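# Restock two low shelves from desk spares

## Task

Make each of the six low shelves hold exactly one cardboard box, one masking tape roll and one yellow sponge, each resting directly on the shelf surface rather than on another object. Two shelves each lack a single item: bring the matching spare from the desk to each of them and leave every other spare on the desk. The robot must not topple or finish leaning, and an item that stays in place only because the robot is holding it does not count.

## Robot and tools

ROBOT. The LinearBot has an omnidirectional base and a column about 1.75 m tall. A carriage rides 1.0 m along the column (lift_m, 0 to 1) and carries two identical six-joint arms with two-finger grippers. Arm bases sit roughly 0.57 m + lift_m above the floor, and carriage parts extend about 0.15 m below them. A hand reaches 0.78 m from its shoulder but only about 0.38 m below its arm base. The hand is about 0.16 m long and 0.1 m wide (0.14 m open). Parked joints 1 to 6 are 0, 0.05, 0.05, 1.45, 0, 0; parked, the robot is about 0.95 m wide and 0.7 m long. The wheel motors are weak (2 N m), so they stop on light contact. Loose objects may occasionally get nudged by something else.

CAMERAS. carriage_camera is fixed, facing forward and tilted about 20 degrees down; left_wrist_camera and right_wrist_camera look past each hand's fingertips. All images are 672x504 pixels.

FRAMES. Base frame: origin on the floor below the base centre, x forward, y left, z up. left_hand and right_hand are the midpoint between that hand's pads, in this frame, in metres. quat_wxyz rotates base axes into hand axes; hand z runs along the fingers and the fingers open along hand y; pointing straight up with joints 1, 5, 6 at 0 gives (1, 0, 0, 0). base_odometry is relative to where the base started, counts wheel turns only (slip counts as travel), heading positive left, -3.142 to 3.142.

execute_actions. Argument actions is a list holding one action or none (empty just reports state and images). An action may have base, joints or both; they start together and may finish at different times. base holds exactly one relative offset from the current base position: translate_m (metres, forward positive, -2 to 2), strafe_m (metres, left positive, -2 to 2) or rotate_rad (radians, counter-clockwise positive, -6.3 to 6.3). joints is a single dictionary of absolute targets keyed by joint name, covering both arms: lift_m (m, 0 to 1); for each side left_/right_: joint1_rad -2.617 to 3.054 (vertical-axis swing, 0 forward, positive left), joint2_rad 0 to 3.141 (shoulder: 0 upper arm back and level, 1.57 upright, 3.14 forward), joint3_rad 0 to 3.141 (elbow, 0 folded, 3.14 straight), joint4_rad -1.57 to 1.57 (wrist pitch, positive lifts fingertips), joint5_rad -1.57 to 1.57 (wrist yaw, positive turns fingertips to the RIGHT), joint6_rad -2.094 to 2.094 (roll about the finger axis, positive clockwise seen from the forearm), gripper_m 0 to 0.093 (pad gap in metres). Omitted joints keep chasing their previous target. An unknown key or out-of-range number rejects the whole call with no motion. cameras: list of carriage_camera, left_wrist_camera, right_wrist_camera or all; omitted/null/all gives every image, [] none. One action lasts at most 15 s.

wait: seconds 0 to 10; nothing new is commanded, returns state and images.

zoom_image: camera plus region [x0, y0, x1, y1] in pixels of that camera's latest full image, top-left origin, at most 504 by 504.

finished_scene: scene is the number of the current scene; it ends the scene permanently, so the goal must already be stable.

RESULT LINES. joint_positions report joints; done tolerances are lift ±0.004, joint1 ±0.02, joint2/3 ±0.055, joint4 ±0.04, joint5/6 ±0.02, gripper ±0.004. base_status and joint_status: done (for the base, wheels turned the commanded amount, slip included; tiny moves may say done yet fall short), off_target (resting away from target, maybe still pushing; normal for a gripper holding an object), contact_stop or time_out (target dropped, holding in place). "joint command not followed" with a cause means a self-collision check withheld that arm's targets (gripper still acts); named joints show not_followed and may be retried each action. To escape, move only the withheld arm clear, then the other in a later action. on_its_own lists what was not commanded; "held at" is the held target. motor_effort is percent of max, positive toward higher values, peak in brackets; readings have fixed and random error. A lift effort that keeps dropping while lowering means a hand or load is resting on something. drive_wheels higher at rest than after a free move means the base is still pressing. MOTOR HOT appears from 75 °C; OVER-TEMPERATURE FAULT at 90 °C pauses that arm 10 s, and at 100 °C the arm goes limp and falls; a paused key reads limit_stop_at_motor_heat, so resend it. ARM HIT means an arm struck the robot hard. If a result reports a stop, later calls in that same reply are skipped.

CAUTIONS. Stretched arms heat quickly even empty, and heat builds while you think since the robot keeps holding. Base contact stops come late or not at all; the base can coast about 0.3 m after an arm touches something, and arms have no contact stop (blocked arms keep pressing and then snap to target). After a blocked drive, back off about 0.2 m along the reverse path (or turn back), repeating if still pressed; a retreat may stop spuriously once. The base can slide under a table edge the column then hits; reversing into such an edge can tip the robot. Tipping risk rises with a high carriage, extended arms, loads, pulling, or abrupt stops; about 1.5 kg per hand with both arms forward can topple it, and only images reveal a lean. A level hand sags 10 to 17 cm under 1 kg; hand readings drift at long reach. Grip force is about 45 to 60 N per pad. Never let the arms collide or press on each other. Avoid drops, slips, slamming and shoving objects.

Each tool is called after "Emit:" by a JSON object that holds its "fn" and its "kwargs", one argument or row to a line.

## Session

Emit:
{"fn": "execute_actions", "kwargs": {
  "actions": [],
  "cameras": ["carriage_camera"]
}}

Scene clock: 0.00 s.
base_odometry: x=+0.000 y=+0.000 heading=+0.000 (m, m, rad; odometry frame)
base_status: not commanded
joint_positions: lift_m=+0.299 left_joint1_rad=+0.016 left_joint2_rad=+0.017 left_joint3_rad=+0.019 left_joint4_rad=+1.451 left_joint5_rad=-0.046 left_joint6_rad=+0.005 left_gripper_m=+0.095 right_joint1_rad=-0.007 right_joint2_rad=+0.052 right_joint3_rad=+0.031 right_joint4_rad=+1.510 right_joint5_rad=+0.008 right_joint6_rad=-0.052 right_gripper_m=+0.094
joint_status: not commanded
motor_effort: lift_m=+25 drive_wheels=-1 (%)
left_hand: x=+0.2883 y=+0.3410 z=+1.2980 quat_wxyz=(+0.998, -0.024, +0.059, +0.012) (m; base frame)
right_hand: x=+0.2812 y=-0.3340 z=+1.3027 quat_wxyz=(+0.999, +0.003, +0.041, -0.029) (m; base frame)
pictures: carriage_camera
Images, in order (width x height): carriage_camera 672x504.

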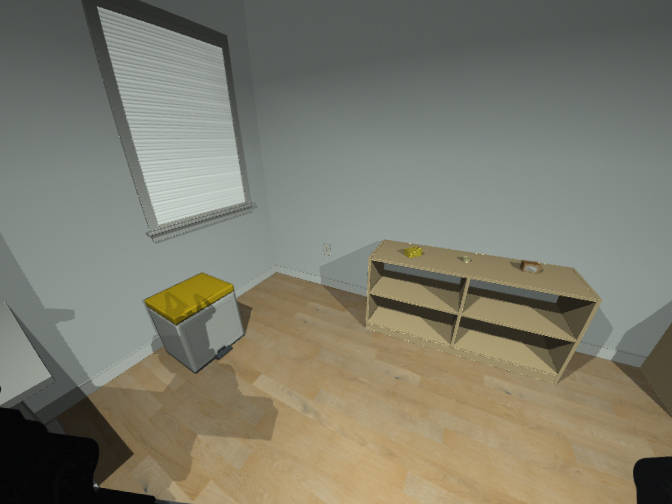

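Emit:
{"fn": "execute_actions", "kwargs": {
  "actions": [
    {"base":{"rotate_rad":-1.75},"joints":{"lift_m":0.45}}
  ],
  "cameras": ["carriage_camera"]
}}

Emit:
{"fn": "zoom_image", "kwargs": {
  "camera": "carriage_camera",
  "region": [100, 180, 600, 340]
}}

Emit:
{"fn": "execute_actions", "kwargs": {
  "actions": [
    {"base":{"rotate_rad":-1.2}}
  ],
  "cameras": ["carriage_camera"]
}}

Emit:
{"fn": "zoom_image", "kwargs": {
  "camera": "carriage_camera",
  "region": [100, 180, 600, 340]
}}

Emit:
{"fn": "execute_actions", "kwargs": {
  "actions": [
    {"base":{"rotate_rad":-2.2}}
  ],
  "cameras": ["carriage_camera"]
}}

Scene clock: 10.63 s.
base_odometry: x=+0.000 y=+0.000 heading=-1.749 (m, m, rad; odometry frame)
base_status: done
joint_positions: lift_m=+0.450 left_joint1_rad=+0.016 left_joint2_rad=+0.017 left_joint3_rad=+0.019 left_joint4_rad=+1.450 left_joint5_rad=-0.046 left_joint6_rad=+0.005 left_gripper_m=+0.095 right_joint1_rad=-0.007 right_joint2_rad=+0.052 right_joint3_rad=+0.031 right_joint4_rad=+1.510 right_joint5_rad=+0.008 right_joint6_rad=-0.052 right_gripper_m=+0.094
joint_status: all done
motor_effort: lift_m=+24(31) drive_wheels=+8(23) (%)
left_hand: x=+0.2884 y=+0.3410 z=+1.4492 quat_wxyz=(+0.998, -0.024, +0.059, +0.012) (m; base frame)
right_hand: x=+0.2813 y=-0.3340 z=+1.4539 quat_wxyz=(+0.999, +0.003, +0.041, -0.029) (m; base frame)
pictures: carriage_camera
Images, in order (width x height): carriage_camera 672x504.

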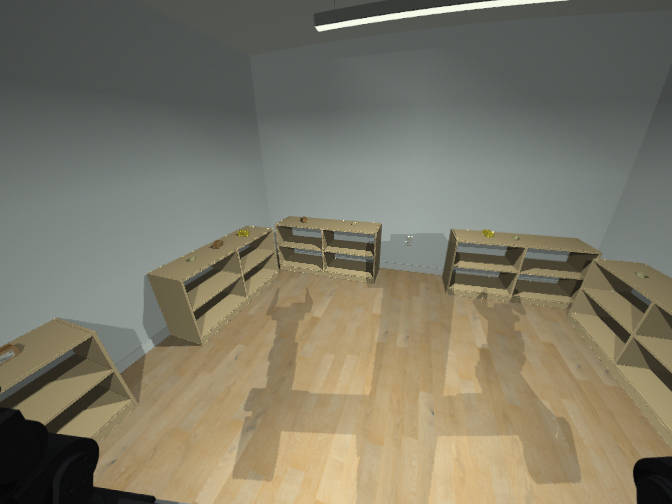

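Region (100, 180, 600, 340) of carriage_camera's 672x504 image, scaled by 1.008, with more detail than that image has; it fills the top 161 rows of this view, and the rest is white.

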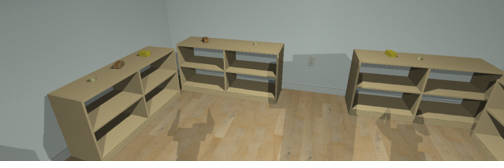

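Scene clock: 13.37 s.
base_odometry: x=+0.000 y=+0.000 heading=-2.948 (m, m, rad; odometry frame)
base_status: done
joint_positions: lift_m=+0.450 left_joint1_rad=+0.016 left_joint2_rad=+0.017 left_joint3_rad=+0.019 left_joint4_rad=+1.450 left_joint5_rad=-0.046 left_joint6_rad=+0.005 left_gripper_m=+0.095 right_joint1_rad=-0.007 right_joint2_rad=+0.052 right_joint3_rad=+0.031 right_joint4_rad=+1.510 right_joint5_rad=+0.008 right_joint6_rad=-0.052 right_gripper_m=+0.094
joint_status: not commanded
motor_effort: lift_m=+24(25) drive_wheels=+6(23) (%)
left_hand: x=+0.2885 y=+0.3410 z=+1.4492 quat_wxyz=(+0.998, -0.024, +0.059, +0.012) (m; base frame)
right_hand: x=+0.2813 y=-0.3340 z=+1.4539 quat_wxyz=(+0.999, +0.003, +0.041, -0.029) (m; base frame)
pictures: carriage_camera
Images, in order (width x height): carriage_camera 672x504.

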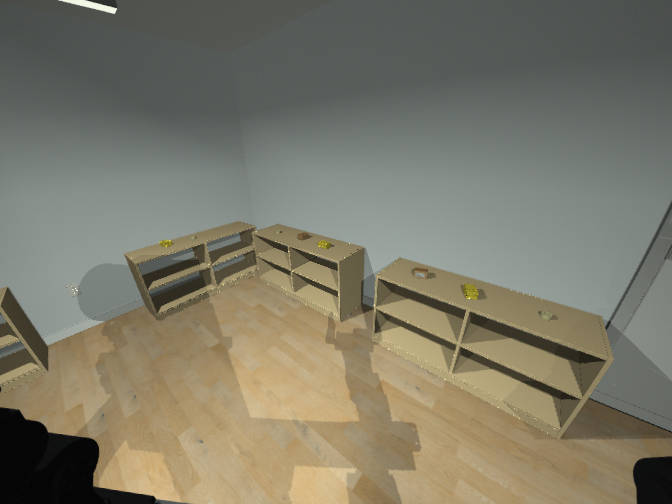

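Region (100, 180, 600, 340) of carriage_camera's 672x504 image, scaled by 1.008, with more detail than that image has; it fills the top 161 rows of this view, and the rest is white.

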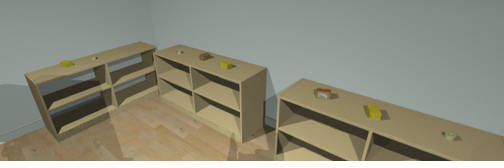

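Scene clock: 17.00 s.
base_odometry: x=+0.000 y=+0.000 heading=+1.136 (m, m, rad; odometry frame)
base_status: done
joint_positions: lift_m=+0.450 left_joint1_rad=+0.016 left_joint2_rad=+0.017 left_joint3_rad=+0.019 left_joint4_rad=+1.449 left_joint5_rad=-0.046 left_joint6_rad=+0.005 left_gripper_m=+0.095 right_joint1_rad=-0.007 right_joint2_rad=+0.052 right_joint3_rad=+0.031 right_joint4_rad=+1.510 right_joint5_rad=+0.008 right_joint6_rad=-0.052 right_gripper_m=+0.094
joint_status: not commanded
motor_effort: lift_m=+24(24) drive_wheels=+7(23) (%)
left_hand: x=+0.2886 y=+0.3410 z=+1.4492 quat_wxyz=(+0.998, -0.024, +0.060, +0.012) (m; base frame)
right_hand: x=+0.2813 y=-0.3340 z=+1.4539 quat_wxyz=(+0.999, +0.003, +0.041, -0.029) (m; base frame)
pictures: carriage_camera
Images, in order (width x height): carriage_camera 672x504.

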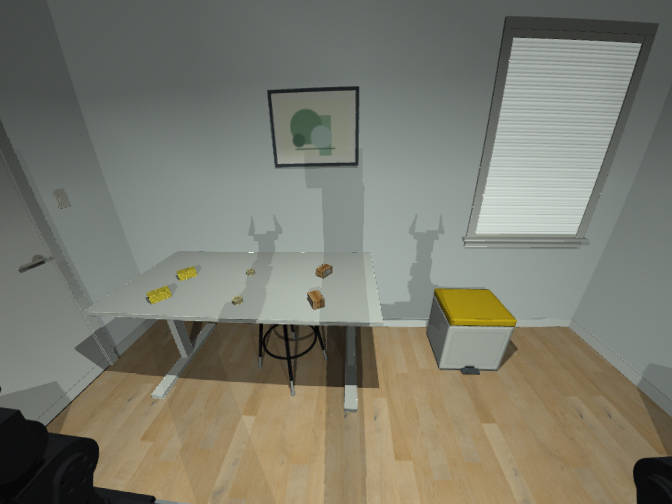

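Emit:
{"fn": "execute_actions", "kwargs": {
  "actions": [
    {"base":{"rotate_rad":0.06}}
  ],
  "cameras": []
}}

Emit:
{"fn": "execute_actions", "kwargs": {
  "actions": [
    {"base":{"strafe_m":0.52},"joints":{"lift_m":0.3,"left_joint1_rad":0.3,"left_joint2_rad":1.85,"left_joint3_rad":1.66,"left_joint4_rad":-1.36,"left_joint5_rad":0,"left_joint6_rad":0.6,"right_joint1_rad":-0.25,"right_joint2_rad":1.76,"right_joint3_rad":1.55,"right_joint4_rad":-1.34,"right_joint6_rad":-0.6}}
  ],
  "cameras": []
}}

Emit:
{"fn": "execute_actions", "kwargs": {
  "actions": [
    {"base":{"translate_m":0.58},"joints":{"lift_m":0.2}}
  ]
}}

Scene clock: 30.00 s.
base_odometry: x=+0.000 y=+0.000 heading=+1.196 (m, m, rad; odometry frame)
base_status: done
joint_positions: lift_m=+0.450 left_joint1_rad=+0.016 left_joint2_rad=+0.017 left_joint3_rad=+0.019 left_joint4_rad=+1.449 left_joint5_rad=-0.046 left_joint6_rad=+0.005 left_gripper_m=+0.095 right_joint1_rad=-0.007 right_joint2_rad=+0.052 right_joint3_rad=+0.031 right_joint4_rad=+1.510 right_joint5_rad=+0.008 right_joint6_rad=-0.052 right_gripper_m=+0.094
joint_status: not commanded
motor_effort: lift_m=+24(25) drive_wheels=-5(10) (%)
left_hand: x=+0.2886 y=+0.3410 z=+1.4492 quat_wxyz=(+0.998, -0.024, +0.060, +0.012) (m; base frame)
right_hand: x=+0.2813 y=-0.3340 z=+1.4539 quat_wxyz=(+0.999, +0.003, +0.041, -0.029) (m; base frame)
pictures: none
No camera images: the call's "cameras" was empty. Leave "cameras" out to get every camera's image.

Scene clock: 33.17 s.
base_odometry: x=-0.484 y=+0.191 heading=+1.195 (m, m, rad; odometry frame)
base_status: done
joint_positions: lift_m=+0.300 left_joint1_rad=+0.297 left_joint2_rad=+1.849 left_joint3_rad=+1.638 left_joint4_rad=-1.353 left_joint5_rad=-0.007 left_joint6_rad=+0.591 left_gripper_m=+0.095 right_joint1_rad=-0.242 right_joint2_rad=+1.748 right_joint3_rad=+1.527 right_joint4_rad=-1.330 right_joint5_rad=+0.008 right_joint6_rad=-0.596 right_gripper_m=+0.094
joint_status: all done
motor_effort: lift_m=+24(25) drive_wheels=-6(23) (%)
left_hand: x=+0.5893 y=+0.4352 z=+1.0057 quat_wxyz=(+0.002, +0.146, +0.989, +0.005) (m; base frame)
right_hand: x=+0.5724 y=-0.4115 z=+1.0092 quat_wxyz=(+0.007, -0.176, +0.984, -0.008) (m; base frame)
pictures: none
No camera images: the call's "cameras" was empty. Leave "cameras" out to get every camera's image.

Scene clock: 36.50 s.
base_odometry: x=-0.271 y=+0.731 heading=+1.196 (m, m, rad; odometry frame)
base_status: done
joint_positions: lift_m=+0.200 left_joint1_rad=+0.297 left_joint2_rad=+1.849 left_joint3_rad=+1.650 left_joint4_rad=-1.356 left_joint5_rad=-0.007 left_joint6_rad=+0.591 left_gripper_m=+0.095 right_joint1_rad=-0.243 right_joint2_rad=+1.748 right_joint3_rad=+1.540 right_joint4_rad=-1.332 right_joint5_rad=+0.008 right_joint6_rad=-0.596 right_gripper_m=+0.094
joint_status: all done
motor_effort: lift_m=+25(28) drive_wheels=-6(23) (%)
left_hand: x=+0.5913 y=+0.4358 z=+0.9085 quat_wxyz=(+0.006, +0.146, +0.989, +0.007) (m; base frame)
right_hand: x=+0.5747 y=-0.4123 z=+0.9122 quat_wxyz=(+0.012, -0.175, +0.984, -0.010) (m; base frame)
pictures: carriage_camera, left_wrist_camera, right_wrist_camera
Images, in order (width x height): carriage_camera 672x504, left_wrist_camera 672x504, right_wrist_camera 672x504.

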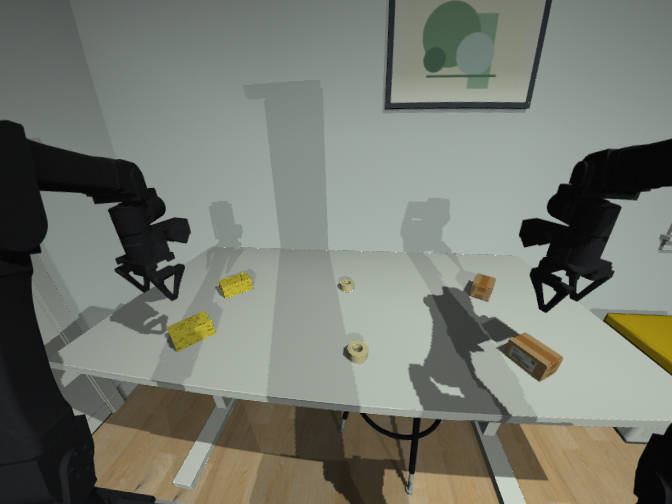

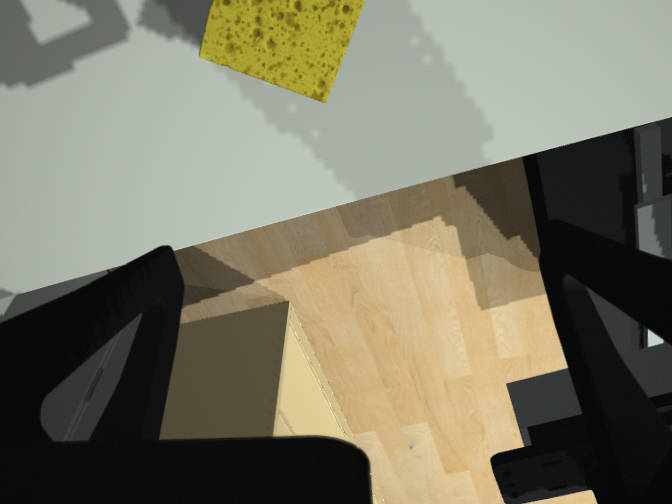

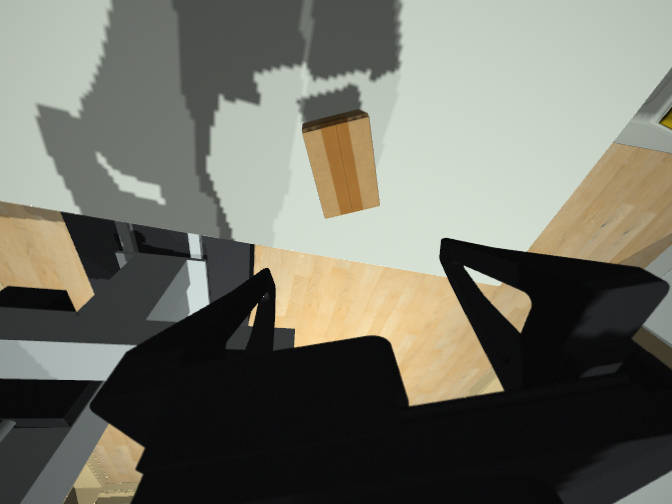

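Emit:
{"fn": "execute_actions", "kwargs": {
  "actions": [
    {"base":{"translate_m":0.025},"joints":{"lift_m":0.13,"left_joint1_rad":0.25,"left_joint2_rad":2.0,"left_joint3_rad":1.85,"left_joint4_rad":-1.4,"left_joint6_rad":0.95,"right_joint6_rad":-0.65}}
  ]
}}

Scene clock: 40.70 s.
base_odometry: x=-0.262 y=+0.754 heading=+1.196 (m, m, rad; odometry frame)
base_status: done
joint_positions: lift_m=+0.130 left_joint1_rad=+0.250 left_joint2_rad=+2.020 left_joint3_rad=+1.833 left_joint4_rad=-1.399 left_joint5_rad=-0.006 left_joint6_rad=+0.940 left_gripper_m=+0.095 right_joint1_rad=-0.243 right_joint2_rad=+1.749 right_joint3_rad=+1.540 right_joint4_rad=-1.333 right_joint5_rad=+0.008 right_joint6_rad=-0.646 right_gripper_m=+0.094
joint_status: all done
motor_effort: lift_m=+26(31) drive_wheels=-3(26) (%)
left_hand: x=+0.6290 y=+0.4283 z=+0.8253 quat_wxyz=(-0.009, +0.338, +0.941, -0.002) (m; base frame)
right_hand: x=+0.5746 y=-0.4123 z=+0.8419 quat_wxyz=(+0.011, -0.200, +0.980, -0.010) (m; base frame)
pictures: carriage_camera, left_wrist_camera, right_wrist_camera
Images, in order (width x height): carriage_camera 672x504, left_wrist_camera 672x504, right_wrist_camera 672x504.

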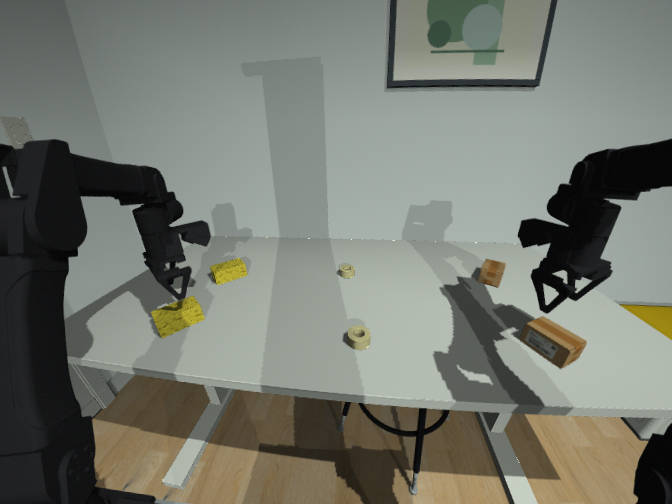

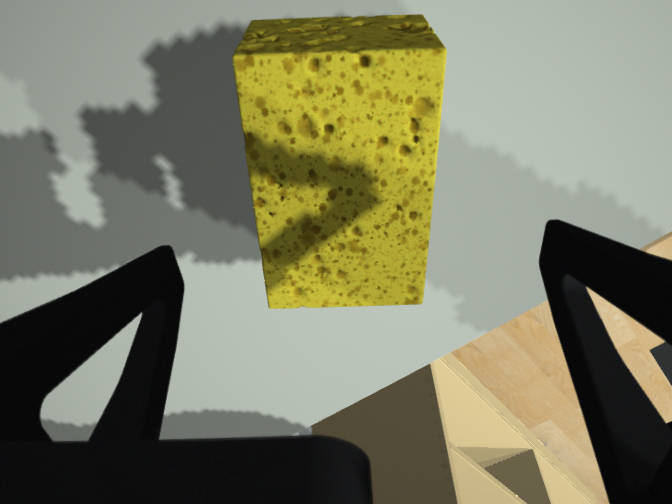

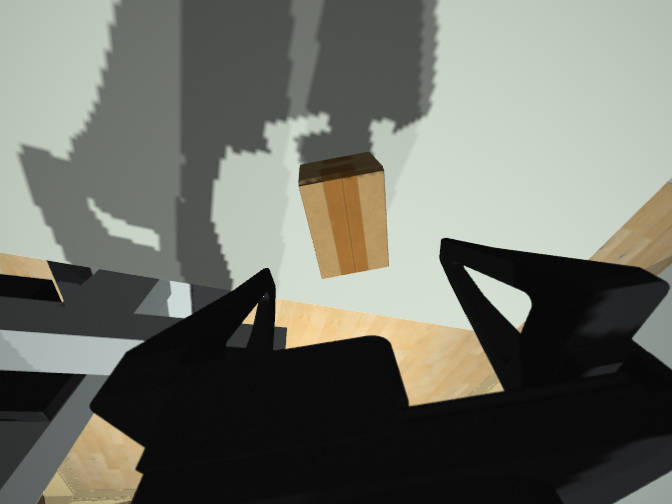

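Emit:
{"fn": "execute_actions", "kwargs": {
  "actions": [
    {"joints":{"lift_m":0.08,"left_joint1_rad":0.28,"left_joint6_rad":1.0,"right_joint2_rad":1.7,"right_joint3_rad":1.46,"right_joint4_rad":-1.32}}
  ]
}}

Scene clock: 45.47 s.
base_odometry: x=-0.262 y=+0.754 heading=+1.196 (m, m, rad; odometry frame)
base_status: not commanded
joint_positions: lift_m=+0.080 left_joint1_rad=+0.277 left_joint2_rad=+2.011 left_joint3_rad=+1.838 left_joint4_rad=-1.400 left_joint5_rad=-0.006 left_joint6_rad=+0.990 left_gripper_m=+0.095 right_joint1_rad=-0.243 right_joint2_rad=+1.700 right_joint3_rad=+1.476 right_joint4_rad=-1.317 right_joint5_rad=+0.008 right_joint6_rad=-0.646 right_gripper_m=+0.094
joint_status: all done
motor_effort: lift_m=+25(24) drive_wheels=+2(3) (%)
left_hand: x=+0.6273 y=+0.4385 z=+0.7802 quat_wxyz=(-0.002, +0.349, +0.937, +0.002) (m; base frame)
right_hand: x=+0.5625 y=-0.4094 z=+0.7902 quat_wxyz=(+0.012, -0.200, +0.980, -0.010) (m; base frame)
pictures: carriage_camera, left_wrist_camera, right_wrist_camera
Images, in order (width x height): carriage_camera 672x504, left_wrist_camera 672x504, right_wrist_camera 672x504.

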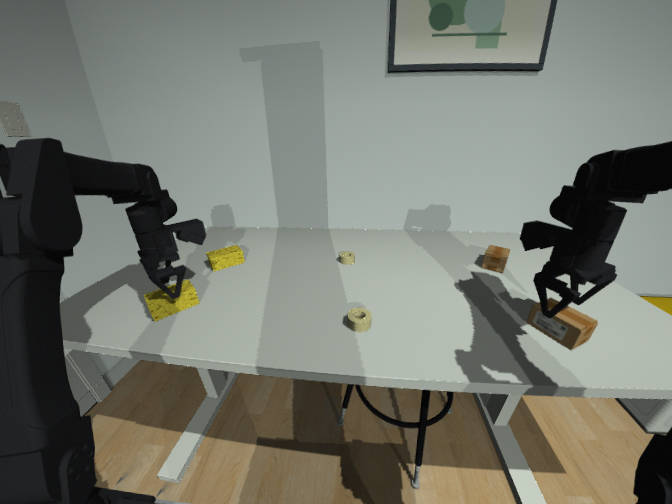

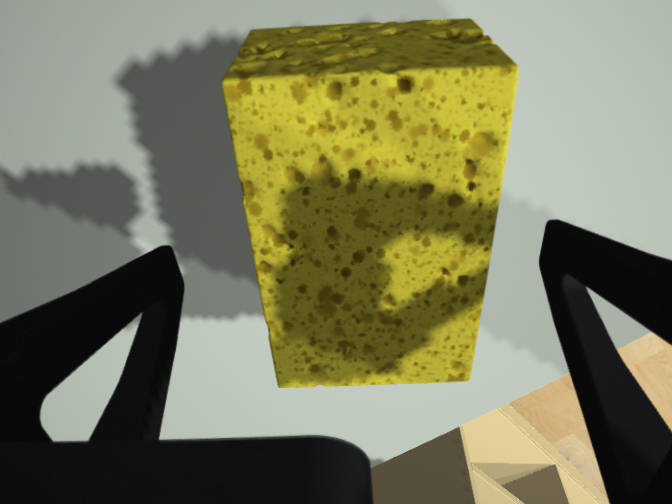

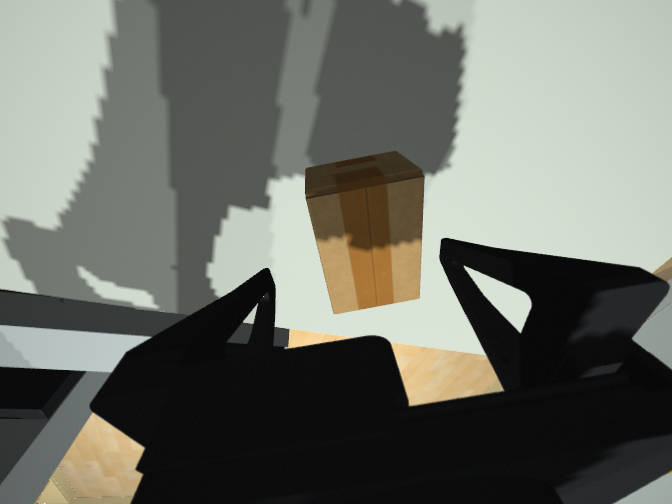

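Emit:
{"fn": "execute_actions", "kwargs": {
  "actions": [
    {"base":{"strafe_m":-0.007},"joints":{"lift_m":0.033}}
  ]
}}

Emit:
{"fn": "execute_actions", "kwargs": {
  "actions": [
    {"joints":{"left_gripper_m":0.045,"right_gripper_m":0.045}}
  ],
  "cameras": []
}}

Emit:
{"fn": "execute_actions", "kwargs": {
  "actions": [
    {"joints":{"lift_m":0.1}}
  ]
}}

Scene clock: 51.00 s.
base_odometry: x=-0.256 y=+0.752 heading=+1.197 (m, m, rad; odometry frame)
base_status: done
joint_positions: lift_m=+0.033 left_joint1_rad=+0.279 left_joint2_rad=+2.008 left_joint3_rad=+1.840 left_joint4_rad=-1.399 left_joint5_rad=-0.006 left_joint6_rad=+0.992 left_gripper_m=+0.095 right_joint1_rad=-0.246 right_joint2_rad=+1.700 right_joint3_rad=+1.476 right_joint4_rad=-1.317 right_joint5_rad=+0.008 right_joint6_rad=-0.646 right_gripper_m=+0.094
joint_status: all done
motor_effort: lift_m=+25(24) drive_wheels=+3(8) (%)
left_hand: x=+0.6275 y=+0.4391 z=+0.7346 quat_wxyz=(-0.001, +0.349, +0.937, +0.003) (m; base frame)
right_hand: x=+0.5623 y=-0.4101 z=+0.7433 quat_wxyz=(+0.012, -0.199, +0.980, -0.010) (m; base frame)
pictures: carriage_camera, left_wrist_camera, right_wrist_camera
Images, in order (width x height): carriage_camera 672x504, left_wrist_camera 672x504, right_wrist_camera 672x504.

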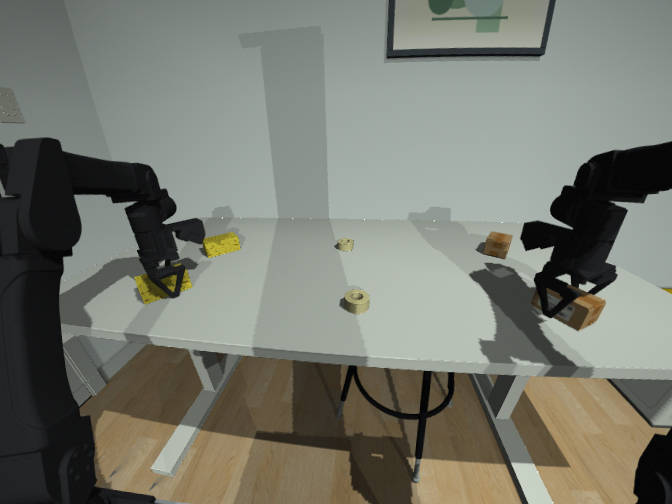

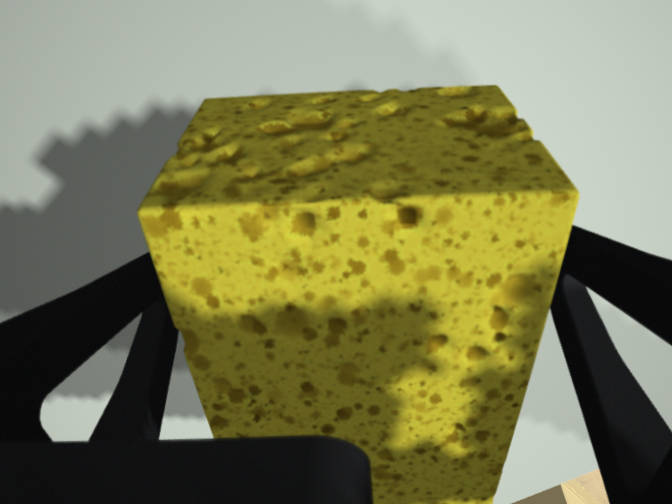

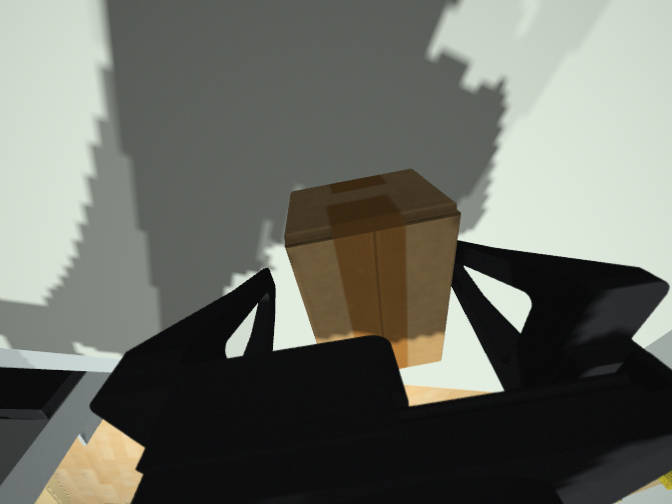

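Scene clock: 51.60 s.
base_odometry: x=-0.256 y=+0.752 heading=+1.197 (m, m, rad; odometry frame)
base_status: not commanded
joint_positions: lift_m=+0.033 left_joint1_rad=+0.279 left_joint2_rad=+2.008 left_joint3_rad=+1.840 left_joint4_rad=-1.400 left_joint5_rad=-0.006 left_joint6_rad=+0.992 left_gripper_m=+0.059 right_joint1_rad=-0.246 right_joint2_rad=+1.700 right_joint3_rad=+1.476 right_joint4_rad=-1.317 right_joint5_rad=+0.008 right_joint6_rad=-0.646 right_gripper_m=+0.059
joint_status: left_gripper_m off_target (ended at +0.059, target +0.045); right_gripper_m off_target (ended at +0.059, target +0.045)
motor_effort: lift_m=+25(25) drive_wheels=+4(3) (%)
left_hand: x=+0.6274 y=+0.4391 z=+0.7346 quat_wxyz=(-0.001, +0.349, +0.937, +0.003) (m; base frame)
right_hand: x=+0.5623 y=-0.4101 z=+0.7433 quat_wxyz=(+0.012, -0.199, +0.980, -0.010) (m; base frame)
pictures: none
No camera images: the call's "cameras" was empty. Leave "cameras" out to get every camera's image.

Scene clock: 52.40 s.
base_odometry: x=-0.256 y=+0.752 heading=+1.197 (m, m, rad; odometry frame)
base_status: not commanded
joint_positions: lift_m=+0.100 left_joint1_rad=+0.279 left_joint2_rad=+2.008 left_joint3_rad=+1.840 left_joint4_rad=-1.400 left_joint5_rad=-0.006 left_joint6_rad=+0.992 left_gripper_m=+0.059 right_joint1_rad=-0.246 right_joint2_rad=+1.700 right_joint3_rad=+1.476 right_joint4_rad=-1.317 right_joint5_rad=+0.008 right_joint6_rad=-0.646 right_gripper_m=+0.059
joint_status: all done
motor_effort: lift_m=+25(31) drive_wheels=+3(3) (%)
left_hand: x=+0.6274 y=+0.4391 z=+0.8017 quat_wxyz=(-0.001, +0.349, +0.937, +0.003) (m; base frame)
right_hand: x=+0.5623 y=-0.4101 z=+0.8102 quat_wxyz=(+0.012, -0.199, +0.980, -0.010) (m; base frame)
pictures: carriage_camera, left_wrist_camera, right_wrist_camera
Images, in order (width x height): carriage_camera 672x504, left_wrist_camera 672x504, right_wrist_camera 672x504.

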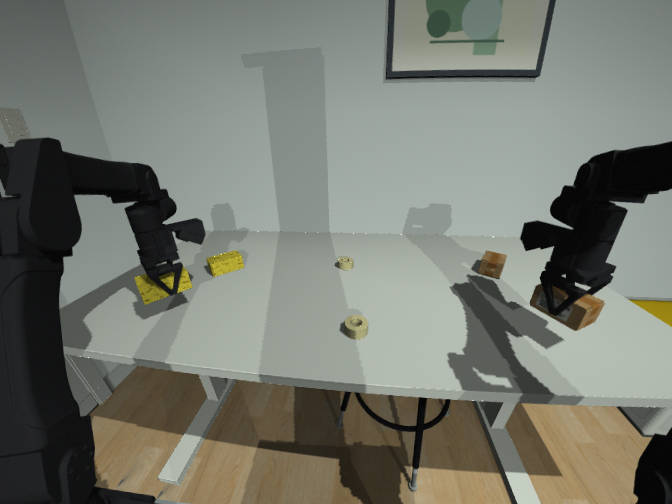

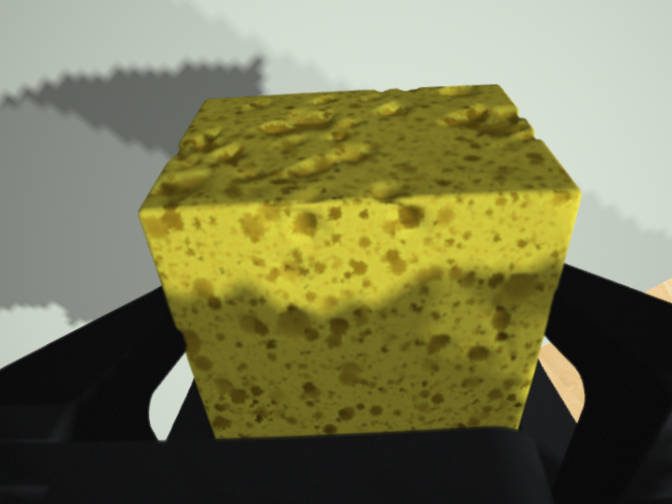

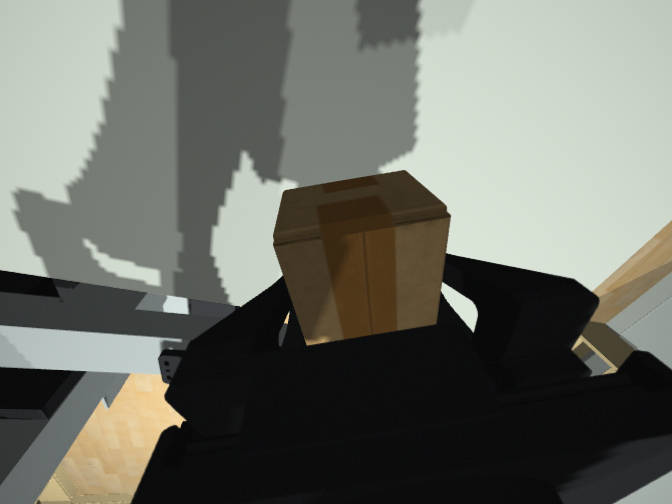

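Emit:
{"fn": "execute_actions", "kwargs": {
  "actions": [
    {"base":{"translate_m":-2.0},"joints":{"lift_m":0.25,"left_joint1_rad":0,"left_joint6_rad":0,"left_joint2_rad":0.9,"left_joint3_rad":0.9,"left_joint4_rad":-1.45,"right_joint1_rad":0,"right_joint6_rad":0,"right_joint2_rad":0.9,"right_joint3_rad":0.9,"right_joint4_rad":-1.45}}
  ],
  "cameras": []
}}

Emit:
{"fn": "execute_actions", "kwargs": {
  "actions": [
    {"base":{"rotate_rad":3.066}}
  ],
  "cameras": ["carriage_camera"]
}}

Scene clock: 65.87 s.
base_odometry: x=-0.987 y=-1.110 heading=+1.197 (m, m, rad; odometry frame)
base_status: done
joint_positions: lift_m=+0.250 left_joint1_rad=-0.008 left_joint2_rad=+0.916 left_joint3_rad=+0.909 left_joint4_rad=-1.447 left_joint5_rad=+0.000 left_joint6_rad=+0.009 left_gripper_m=+0.059 right_joint1_rad=-0.005 right_joint2_rad=+0.916 right_joint3_rad=+0.927 right_joint4_rad=-1.441 right_joint5_rad=+0.005 right_joint6_rad=-0.004 right_gripper_m=+0.059
joint_status: all done
motor_effort: lift_m=+25(30) drive_wheels=-3(27) (%)
left_hand: x=+0.3917 y=+0.3315 z=+0.9637 quat_wxyz=(+0.058, +0.008, +0.998, +0.000) (m; base frame)
right_hand: x=+0.3965 y=-0.3340 z=+0.9689 quat_wxyz=(+0.070, +0.001, +0.998, -0.003) (m; base frame)
pictures: none
No camera images: the call's "cameras" was empty. Leave "cameras" out to get every camera's image.

Scene clock: 70.10 s.
base_odometry: x=-0.987 y=-1.110 heading=-2.022 (m, m, rad; odometry frame)
base_status: done
joint_positions: lift_m=+0.250 left_joint1_rad=-0.008 left_joint2_rad=+0.916 left_joint3_rad=+0.909 left_joint4_rad=-1.446 left_joint5_rad=+0.000 left_joint6_rad=+0.009 left_gripper_m=+0.059 right_joint1_rad=-0.005 right_joint2_rad=+0.916 right_joint3_rad=+0.927 right_joint4_rad=-1.439 right_joint5_rad=+0.008 right_joint6_rad=-0.004 right_gripper_m=+0.059
joint_status: not commanded
motor_effort: lift_m=+25(25) drive_wheels=+6(26) (%)
left_hand: x=+0.3920 y=+0.3315 z=+0.9638 quat_wxyz=(+0.059, +0.008, +0.998, +0.000) (m; base frame)
right_hand: x=+0.3970 y=-0.3346 z=+0.9690 quat_wxyz=(+0.071, +0.001, +0.997, -0.004) (m; base frame)
pictures: carriage_camera
Images, in order (width x height): carriage_camera 672x504.

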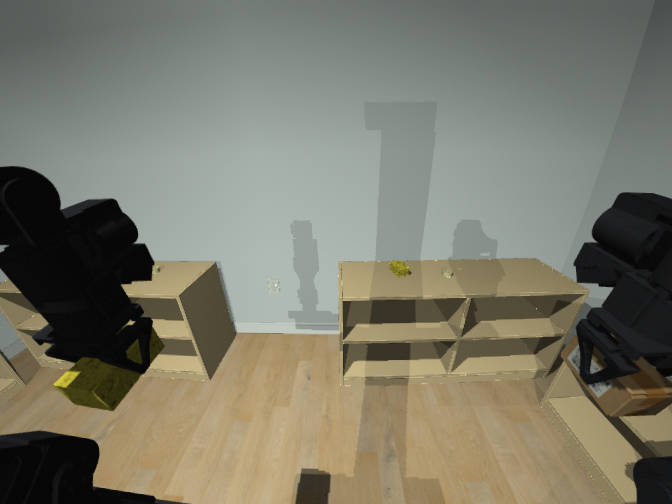

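Emit:
{"fn": "execute_actions", "kwargs": {
  "actions": [
    {"base":{"strafe_m":-0.3},"joints":{"right_joint1_rad":-0.45,"right_joint6_rad":-0.45,"right_joint2_rad":2.17,"right_joint3_rad":1.8,"right_joint4_rad":-1.18}}
  ],
  "cameras": []
}}

Emit:
{"fn": "execute_actions", "kwargs": {
  "actions": [
    {"base":{"translate_m":0.66},"joints":{"lift_m":0.1}}
  ],
  "cameras": ["carriage_camera","right_wrist_camera"]
}}

Scene clock: 77.50 s.
base_odometry: x=-1.257 y=-0.980 heading=-2.021 (m, m, rad; odometry frame)
base_status: done
joint_positions: lift_m=+0.250 left_joint1_rad=-0.008 left_joint2_rad=+0.916 left_joint3_rad=+0.909 left_joint4_rad=-1.446 left_joint5_rad=+0.000 left_joint6_rad=+0.009 left_gripper_m=+0.059 right_joint1_rad=-0.447 right_joint2_rad=+2.165 right_joint3_rad=+1.777 right_joint4_rad=-1.171 right_joint5_rad=+0.005 right_joint6_rad=-0.445 right_gripper_m=+0.059
joint_status: all done
motor_effort: lift_m=+25(25) drive_wheels=-6(23) (%)
left_hand: x=+0.3920 y=+0.3315 z=+0.9638 quat_wxyz=(+0.059, +0.008, +0.998, +0.000) (m; base frame)
right_hand: x=+0.6370 y=-0.5151 z=+0.8760 quat_wxyz=(+0.004, +0.001, +1.000, -0.005) (m; base frame)
pictures: none
No camera images: the call's "cameras" was empty. Leave "cameras" out to get every camera's image.

Scene clock: 81.03 s.
base_odometry: x=-1.545 y=-1.574 heading=-2.022 (m, m, rad; odometry frame)
base_status: done
joint_positions: lift_m=+0.100 left_joint1_rad=-0.008 left_joint2_rad=+0.915 left_joint3_rad=+0.906 left_joint4_rad=-1.449 left_joint5_rad=+0.000 left_joint6_rad=+0.009 left_gripper_m=+0.059 right_joint1_rad=-0.447 right_joint2_rad=+2.166 right_joint3_rad=+1.786 right_joint4_rad=-1.174 right_joint5_rad=+0.005 right_joint6_rad=-0.446 right_gripper_m=+0.059
joint_status: all done
motor_effort: lift_m=+25(28) drive_wheels=-6(24) (%)
left_hand: x=+0.3908 y=+0.3315 z=+0.8131 quat_wxyz=(+0.057, +0.008, +0.998, +0.000) (m; base frame)
right_hand: x=+0.6386 y=-0.5159 z=+0.7280 quat_wxyz=(+0.007, +0.001, +1.000, -0.006) (m; base frame)
pictures: carriage_camera, right_wrist_camera
Images, in order (width x height): carriage_camera 672x504, right_wrist_camera 672x504.

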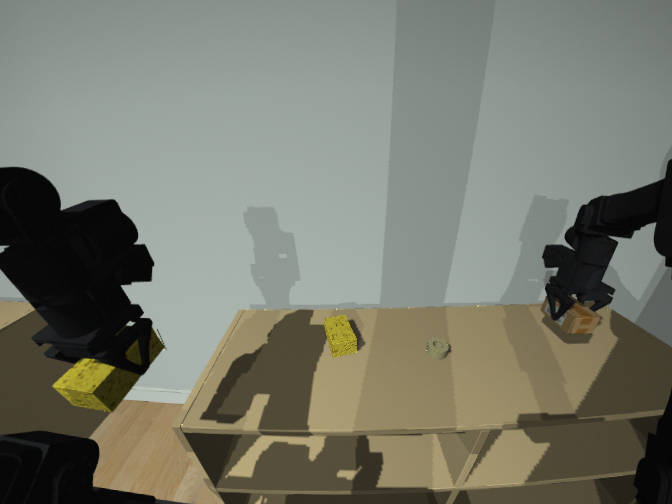

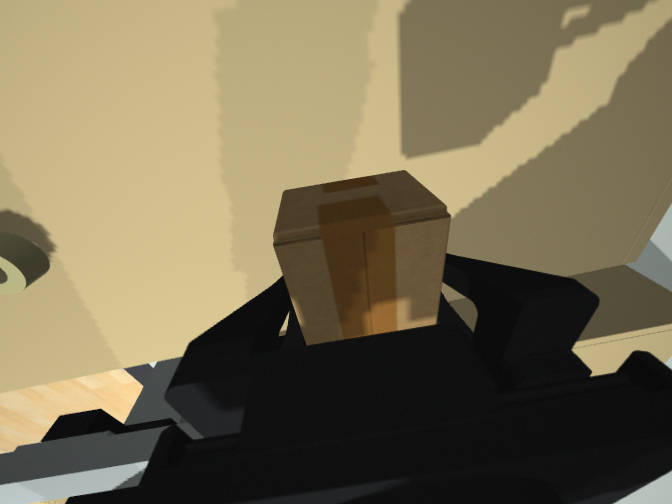

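Emit:
{"fn": "execute_actions", "kwargs": {
  "actions": [
    {"joints":{"lift_m":0.003}}
  ],
  "cameras": ["carriage_camera"]
}}

Scene clock: 84.27 s.
base_odometry: x=-1.545 y=-1.574 heading=-2.021 (m, m, rad; odometry frame)
base_status: not commanded
joint_positions: lift_m=+0.003 left_joint1_rad=-0.008 left_joint2_rad=+0.915 left_joint3_rad=+0.906 left_joint4_rad=-1.450 left_joint5_rad=+0.000 left_joint6_rad=+0.009 left_gripper_m=+0.059 right_joint1_rad=-0.447 right_joint2_rad=+2.160 right_joint3_rad=+1.792 right_joint4_rad=-1.181 right_joint5_rad=+0.005 right_joint6_rad=-0.446 right_gripper_m=+0.059
joint_status: all done
motor_effort: lift_m=+24(23) drive_wheels=-4(4) (%)
left_hand: x=+0.3906 y=+0.3315 z=+0.7162 quat_wxyz=(+0.056, +0.008, +0.998, +0.000) (m; base frame)
right_hand: x=+0.6389 y=-0.5160 z=+0.6348 quat_wxyz=(+0.009, +0.001, +1.000, -0.007) (m; base frame)
pictures: carriage_camera
Images, in order (width x height): carriage_camera 672x504.

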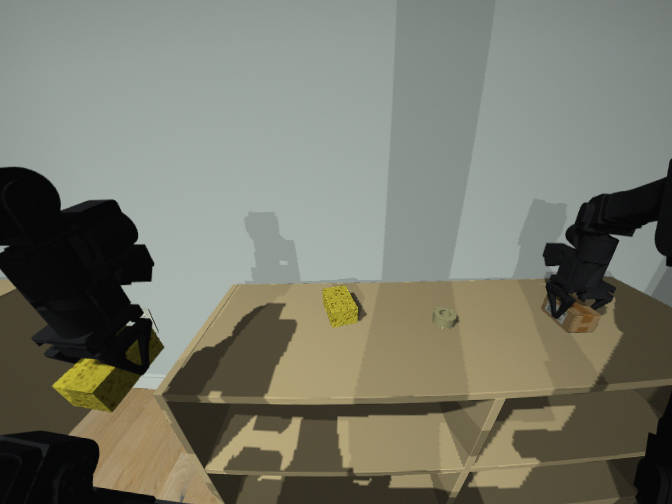

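Emit:
{"fn": "execute_actions", "kwargs": {
  "actions": [
    {"joints":{"right_gripper_m":0.093}}
  ],
  "cameras": []
}}

Emit:
{"fn": "execute_actions", "kwargs": {
  "actions": [
    {"joints":{"lift_m":0.14}}
  ],
  "cameras": ["carriage_camera"]
}}

Emit:
{"fn": "execute_actions", "kwargs": {
  "actions": [
    {"base":{"strafe_m":1.3},"joints":{"right_joint1_rad":0,"right_joint2_rad":0.9,"right_joint3_rad":1.0,"left_joint2_rad":2.1,"left_joint3_rad":1.73,"left_joint4_rad":-1.18}}
  ],
  "cameras": ["carriage_camera","left_wrist_camera"]
}}

Scene clock: 91.97 s.
base_odometry: x=-1.545 y=-1.574 heading=-2.021 (m, m, rad; odometry frame)
base_status: not commanded
joint_positions: lift_m=+0.003 left_joint1_rad=-0.008 left_joint2_rad=+0.915 left_joint3_rad=+0.906 left_joint4_rad=-1.450 left_joint5_rad=+0.000 left_joint6_rad=+0.009 left_gripper_m=+0.059 right_joint1_rad=-0.447 right_joint2_rad=+2.160 right_joint3_rad=+1.792 right_joint4_rad=-1.181 right_joint5_rad=+0.005 right_joint6_rad=-0.446 right_gripper_m=+0.093
joint_status: all done
motor_effort: lift_m=+23(23) drive_wheels=-3(4) (%)
left_hand: x=+0.3906 y=+0.3315 z=+0.7162 quat_wxyz=(+0.056, +0.008, +0.998, +0.000) (m; base frame)
right_hand: x=+0.6389 y=-0.5160 z=+0.6348 quat_wxyz=(+0.009, +0.001, +1.000, -0.007) (m; base frame)
pictures: none
No camera images: the call's "cameras" was empty. Leave "cameras" out to get every camera's image.

Scene clock: 93.03 s.
base_odometry: x=-1.545 y=-1.574 heading=-2.021 (m, m, rad; odometry frame)
base_status: not commanded
joint_positions: lift_m=+0.140 left_joint1_rad=-0.008 left_joint2_rad=+0.915 left_joint3_rad=+0.906 left_joint4_rad=-1.450 left_joint5_rad=+0.000 left_joint6_rad=+0.009 left_gripper_m=+0.059 right_joint1_rad=-0.447 right_joint2_rad=+2.160 right_joint3_rad=+1.792 right_joint4_rad=-1.180 right_joint5_rad=+0.005 right_joint6_rad=-0.446 right_gripper_m=+0.093
joint_status: all done
motor_effort: lift_m=+24(28) drive_wheels=-3(4) (%)
left_hand: x=+0.3905 y=+0.3315 z=+0.8531 quat_wxyz=(+0.056, +0.008, +0.998, +0.000) (m; base frame)
right_hand: x=+0.6390 y=-0.5161 z=+0.7717 quat_wxyz=(+0.009, +0.001, +1.000, -0.007) (m; base frame)
pictures: carriage_camera
Images, in order (width x height): carriage_camera 672x504.

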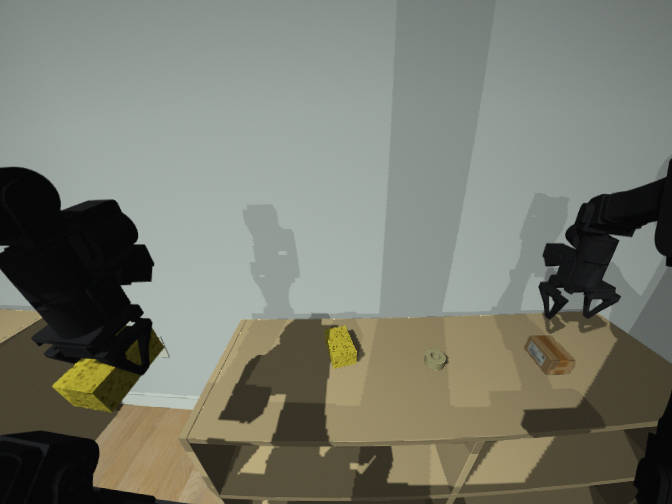

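Scene clock: 97.90 s.
base_odometry: x=-0.375 y=-2.140 heading=-2.022 (m, m, rad; odometry frame)
base_status: done
joint_positions: lift_m=+0.140 left_joint1_rad=-0.004 left_joint2_rad=+2.103 left_joint3_rad=+1.711 left_joint4_rad=-1.175 left_joint5_rad=+0.000 left_joint6_rad=+0.009 left_gripper_m=+0.059 right_joint1_rad=-0.006 right_joint2_rad=+0.910 right_joint3_rad=+1.026 right_joint4_rad=-1.171 right_joint5_rad=+0.004 right_joint6_rad=-0.447 right_gripper_m=+0.093
joint_status: all done
motor_effort: lift_m=+24(24) drive_wheels=-3(22) (%)
left_hand: x=+0.6629 y=+0.3311 z=+0.7739 quat_wxyz=(+0.002, +0.006, +1.000, +0.000) (m; base frame)
right_hand: x=+0.4741 y=-0.3344 z=+0.9129 quat_wxyz=(+0.248, -0.211, +0.944, -0.059) (m; base frame)
pictures: carriage_camera, left_wrist_camera
Images, in order (width x height): carriage_camera 672x504, left_wrist_camera 672x504.

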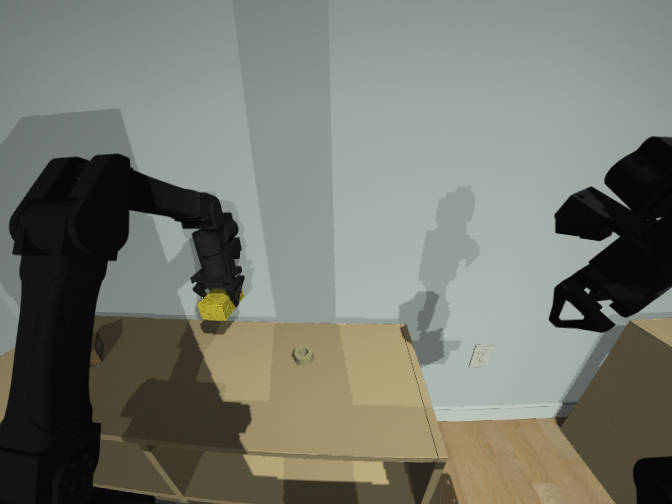

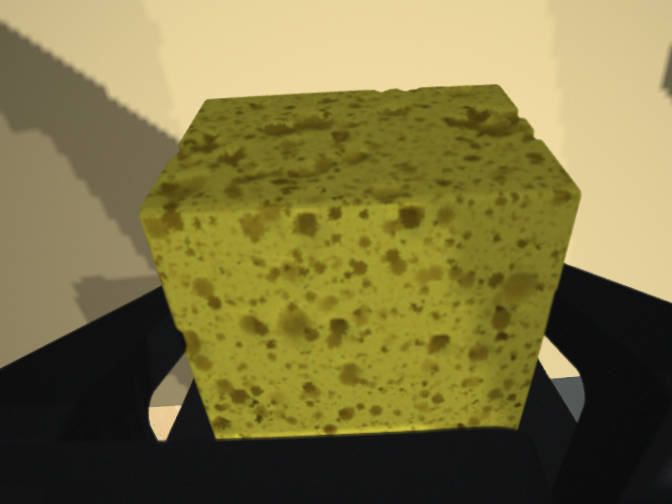

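Emit:
{"fn": "execute_actions", "kwargs": {
  "actions": [
    {"base":{"translate_m":-0.05},"joints":{"lift_m":0.0,"left_joint2_rad":2.13,"left_joint4_rad":-1.15}}
  ],
  "cameras": ["carriage_camera"]
}}

Scene clock: 103.10 s.
base_odometry: x=-0.353 y=-2.095 heading=-2.022 (m, m, rad; odometry frame)
base_status: done
joint_positions: lift_m=+0.000 left_joint1_rad=-0.004 left_joint2_rad=+2.129 left_joint3_rad=+1.720 left_joint4_rad=-1.150 left_joint5_rad=+0.000 left_joint6_rad=+0.008 left_gripper_m=+0.059 right_joint1_rad=-0.006 right_joint2_rad=+0.910 right_joint3_rad=+1.026 right_joint4_rad=-1.173 right_joint5_rad=+0.004 right_joint6_rad=-0.447 right_gripper_m=+0.093
joint_status: all done
motor_effort: lift_m=+25(26) drive_wheels=-2(17) (%)
left_hand: x=+0.6698 y=+0.3311 z=+0.6260 quat_wxyz=(+0.006, +0.006, +1.000, +0.000) (m; base frame)
right_hand: x=+0.4737 y=-0.3344 z=+0.7726 quat_wxyz=(+0.247, -0.211, +0.944, -0.059) (m; base frame)
pictures: carriage_camera
Images, in order (width x height): carriage_camera 672x504.

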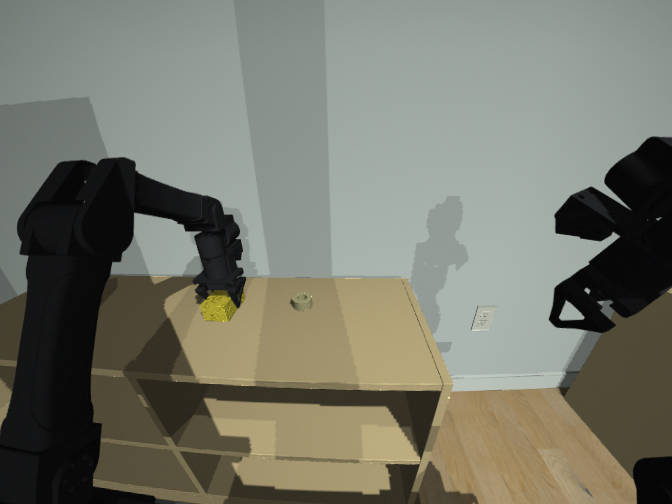

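Emit:
{"fn": "execute_actions", "kwargs": {
  "actions": [
    {"joints":{"left_gripper_m":0.093}}
  ],
  "cameras": []
}}

Emit:
{"fn": "execute_actions", "kwargs": {
  "actions": [
    {"joints":{"lift_m":0.14}}
  ],
  "cameras": ["carriage_camera"]
}}

Scene clock: 106.83 s.
base_odometry: x=-0.353 y=-2.095 heading=-2.022 (m, m, rad; odometry frame)
base_status: not commanded
joint_positions: lift_m=+0.000 left_joint1_rad=-0.004 left_joint2_rad=+2.129 left_joint3_rad=+1.720 left_joint4_rad=-1.150 left_joint5_rad=+0.000 left_joint6_rad=+0.008 left_gripper_m=+0.093 right_joint1_rad=-0.006 right_joint2_rad=+0.910 right_joint3_rad=+1.026 right_joint4_rad=-1.173 right_joint5_rad=+0.004 right_joint6_rad=-0.447 right_gripper_m=+0.093
joint_status: all done
motor_effort: lift_m=+25(25) drive_wheels=-2(1) (%)
left_hand: x=+0.6698 y=+0.3311 z=+0.6260 quat_wxyz=(+0.006, +0.006, +1.000, +0.000) (m; base frame)
right_hand: x=+0.4737 y=-0.3344 z=+0.7726 quat_wxyz=(+0.247, -0.211, +0.944, -0.059) (m; base frame)
pictures: none
No camera images: the call's "cameras" was empty. Leave "cameras" out to get every camera's image.

Scene clock: 107.93 s.
base_odometry: x=-0.353 y=-2.095 heading=-2.022 (m, m, rad; odometry frame)
base_status: not commanded
joint_positions: lift_m=+0.140 left_joint1_rad=-0.004 left_joint2_rad=+2.131 left_joint3_rad=+1.720 left_joint4_rad=-1.150 left_joint5_rad=+0.000 left_joint6_rad=+0.008 left_gripper_m=+0.093 right_joint1_rad=-0.006 right_joint2_rad=+0.910 right_joint3_rad=+1.020 right_joint4_rad=-1.172 right_joint5_rad=+0.004 right_joint6_rad=-0.447 right_gripper_m=+0.093
joint_status: all done
motor_effort: lift_m=+25(28) drive_wheels=-1(2) (%)
left_hand: x=+0.6696 y=+0.3311 z=+0.7651 quat_wxyz=(+0.005, +0.006, +1.000, +0.000) (m; base frame)
right_hand: x=+0.4733 y=-0.3344 z=+0.9108 quat_wxyz=(+0.245, -0.211, +0.944, -0.058) (m; base frame)
pictures: carriage_camera
Images, in order (width x height): carriage_camera 672x504.

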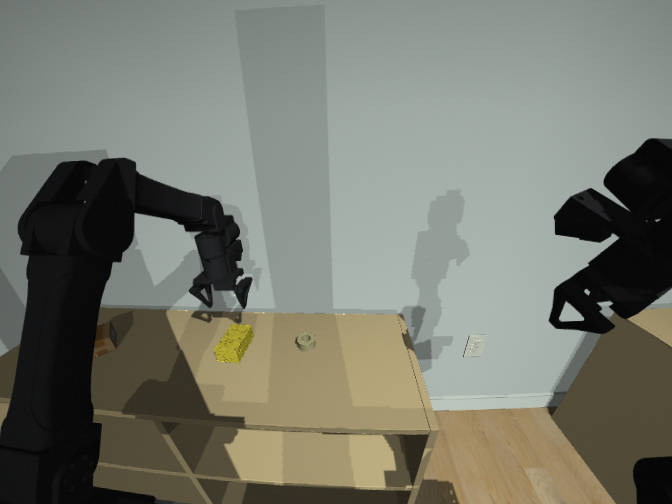

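Emit:
{"fn": "finished_scene", "kwargs": {
  "scene": 2
}}

The scene is finished: the task was done.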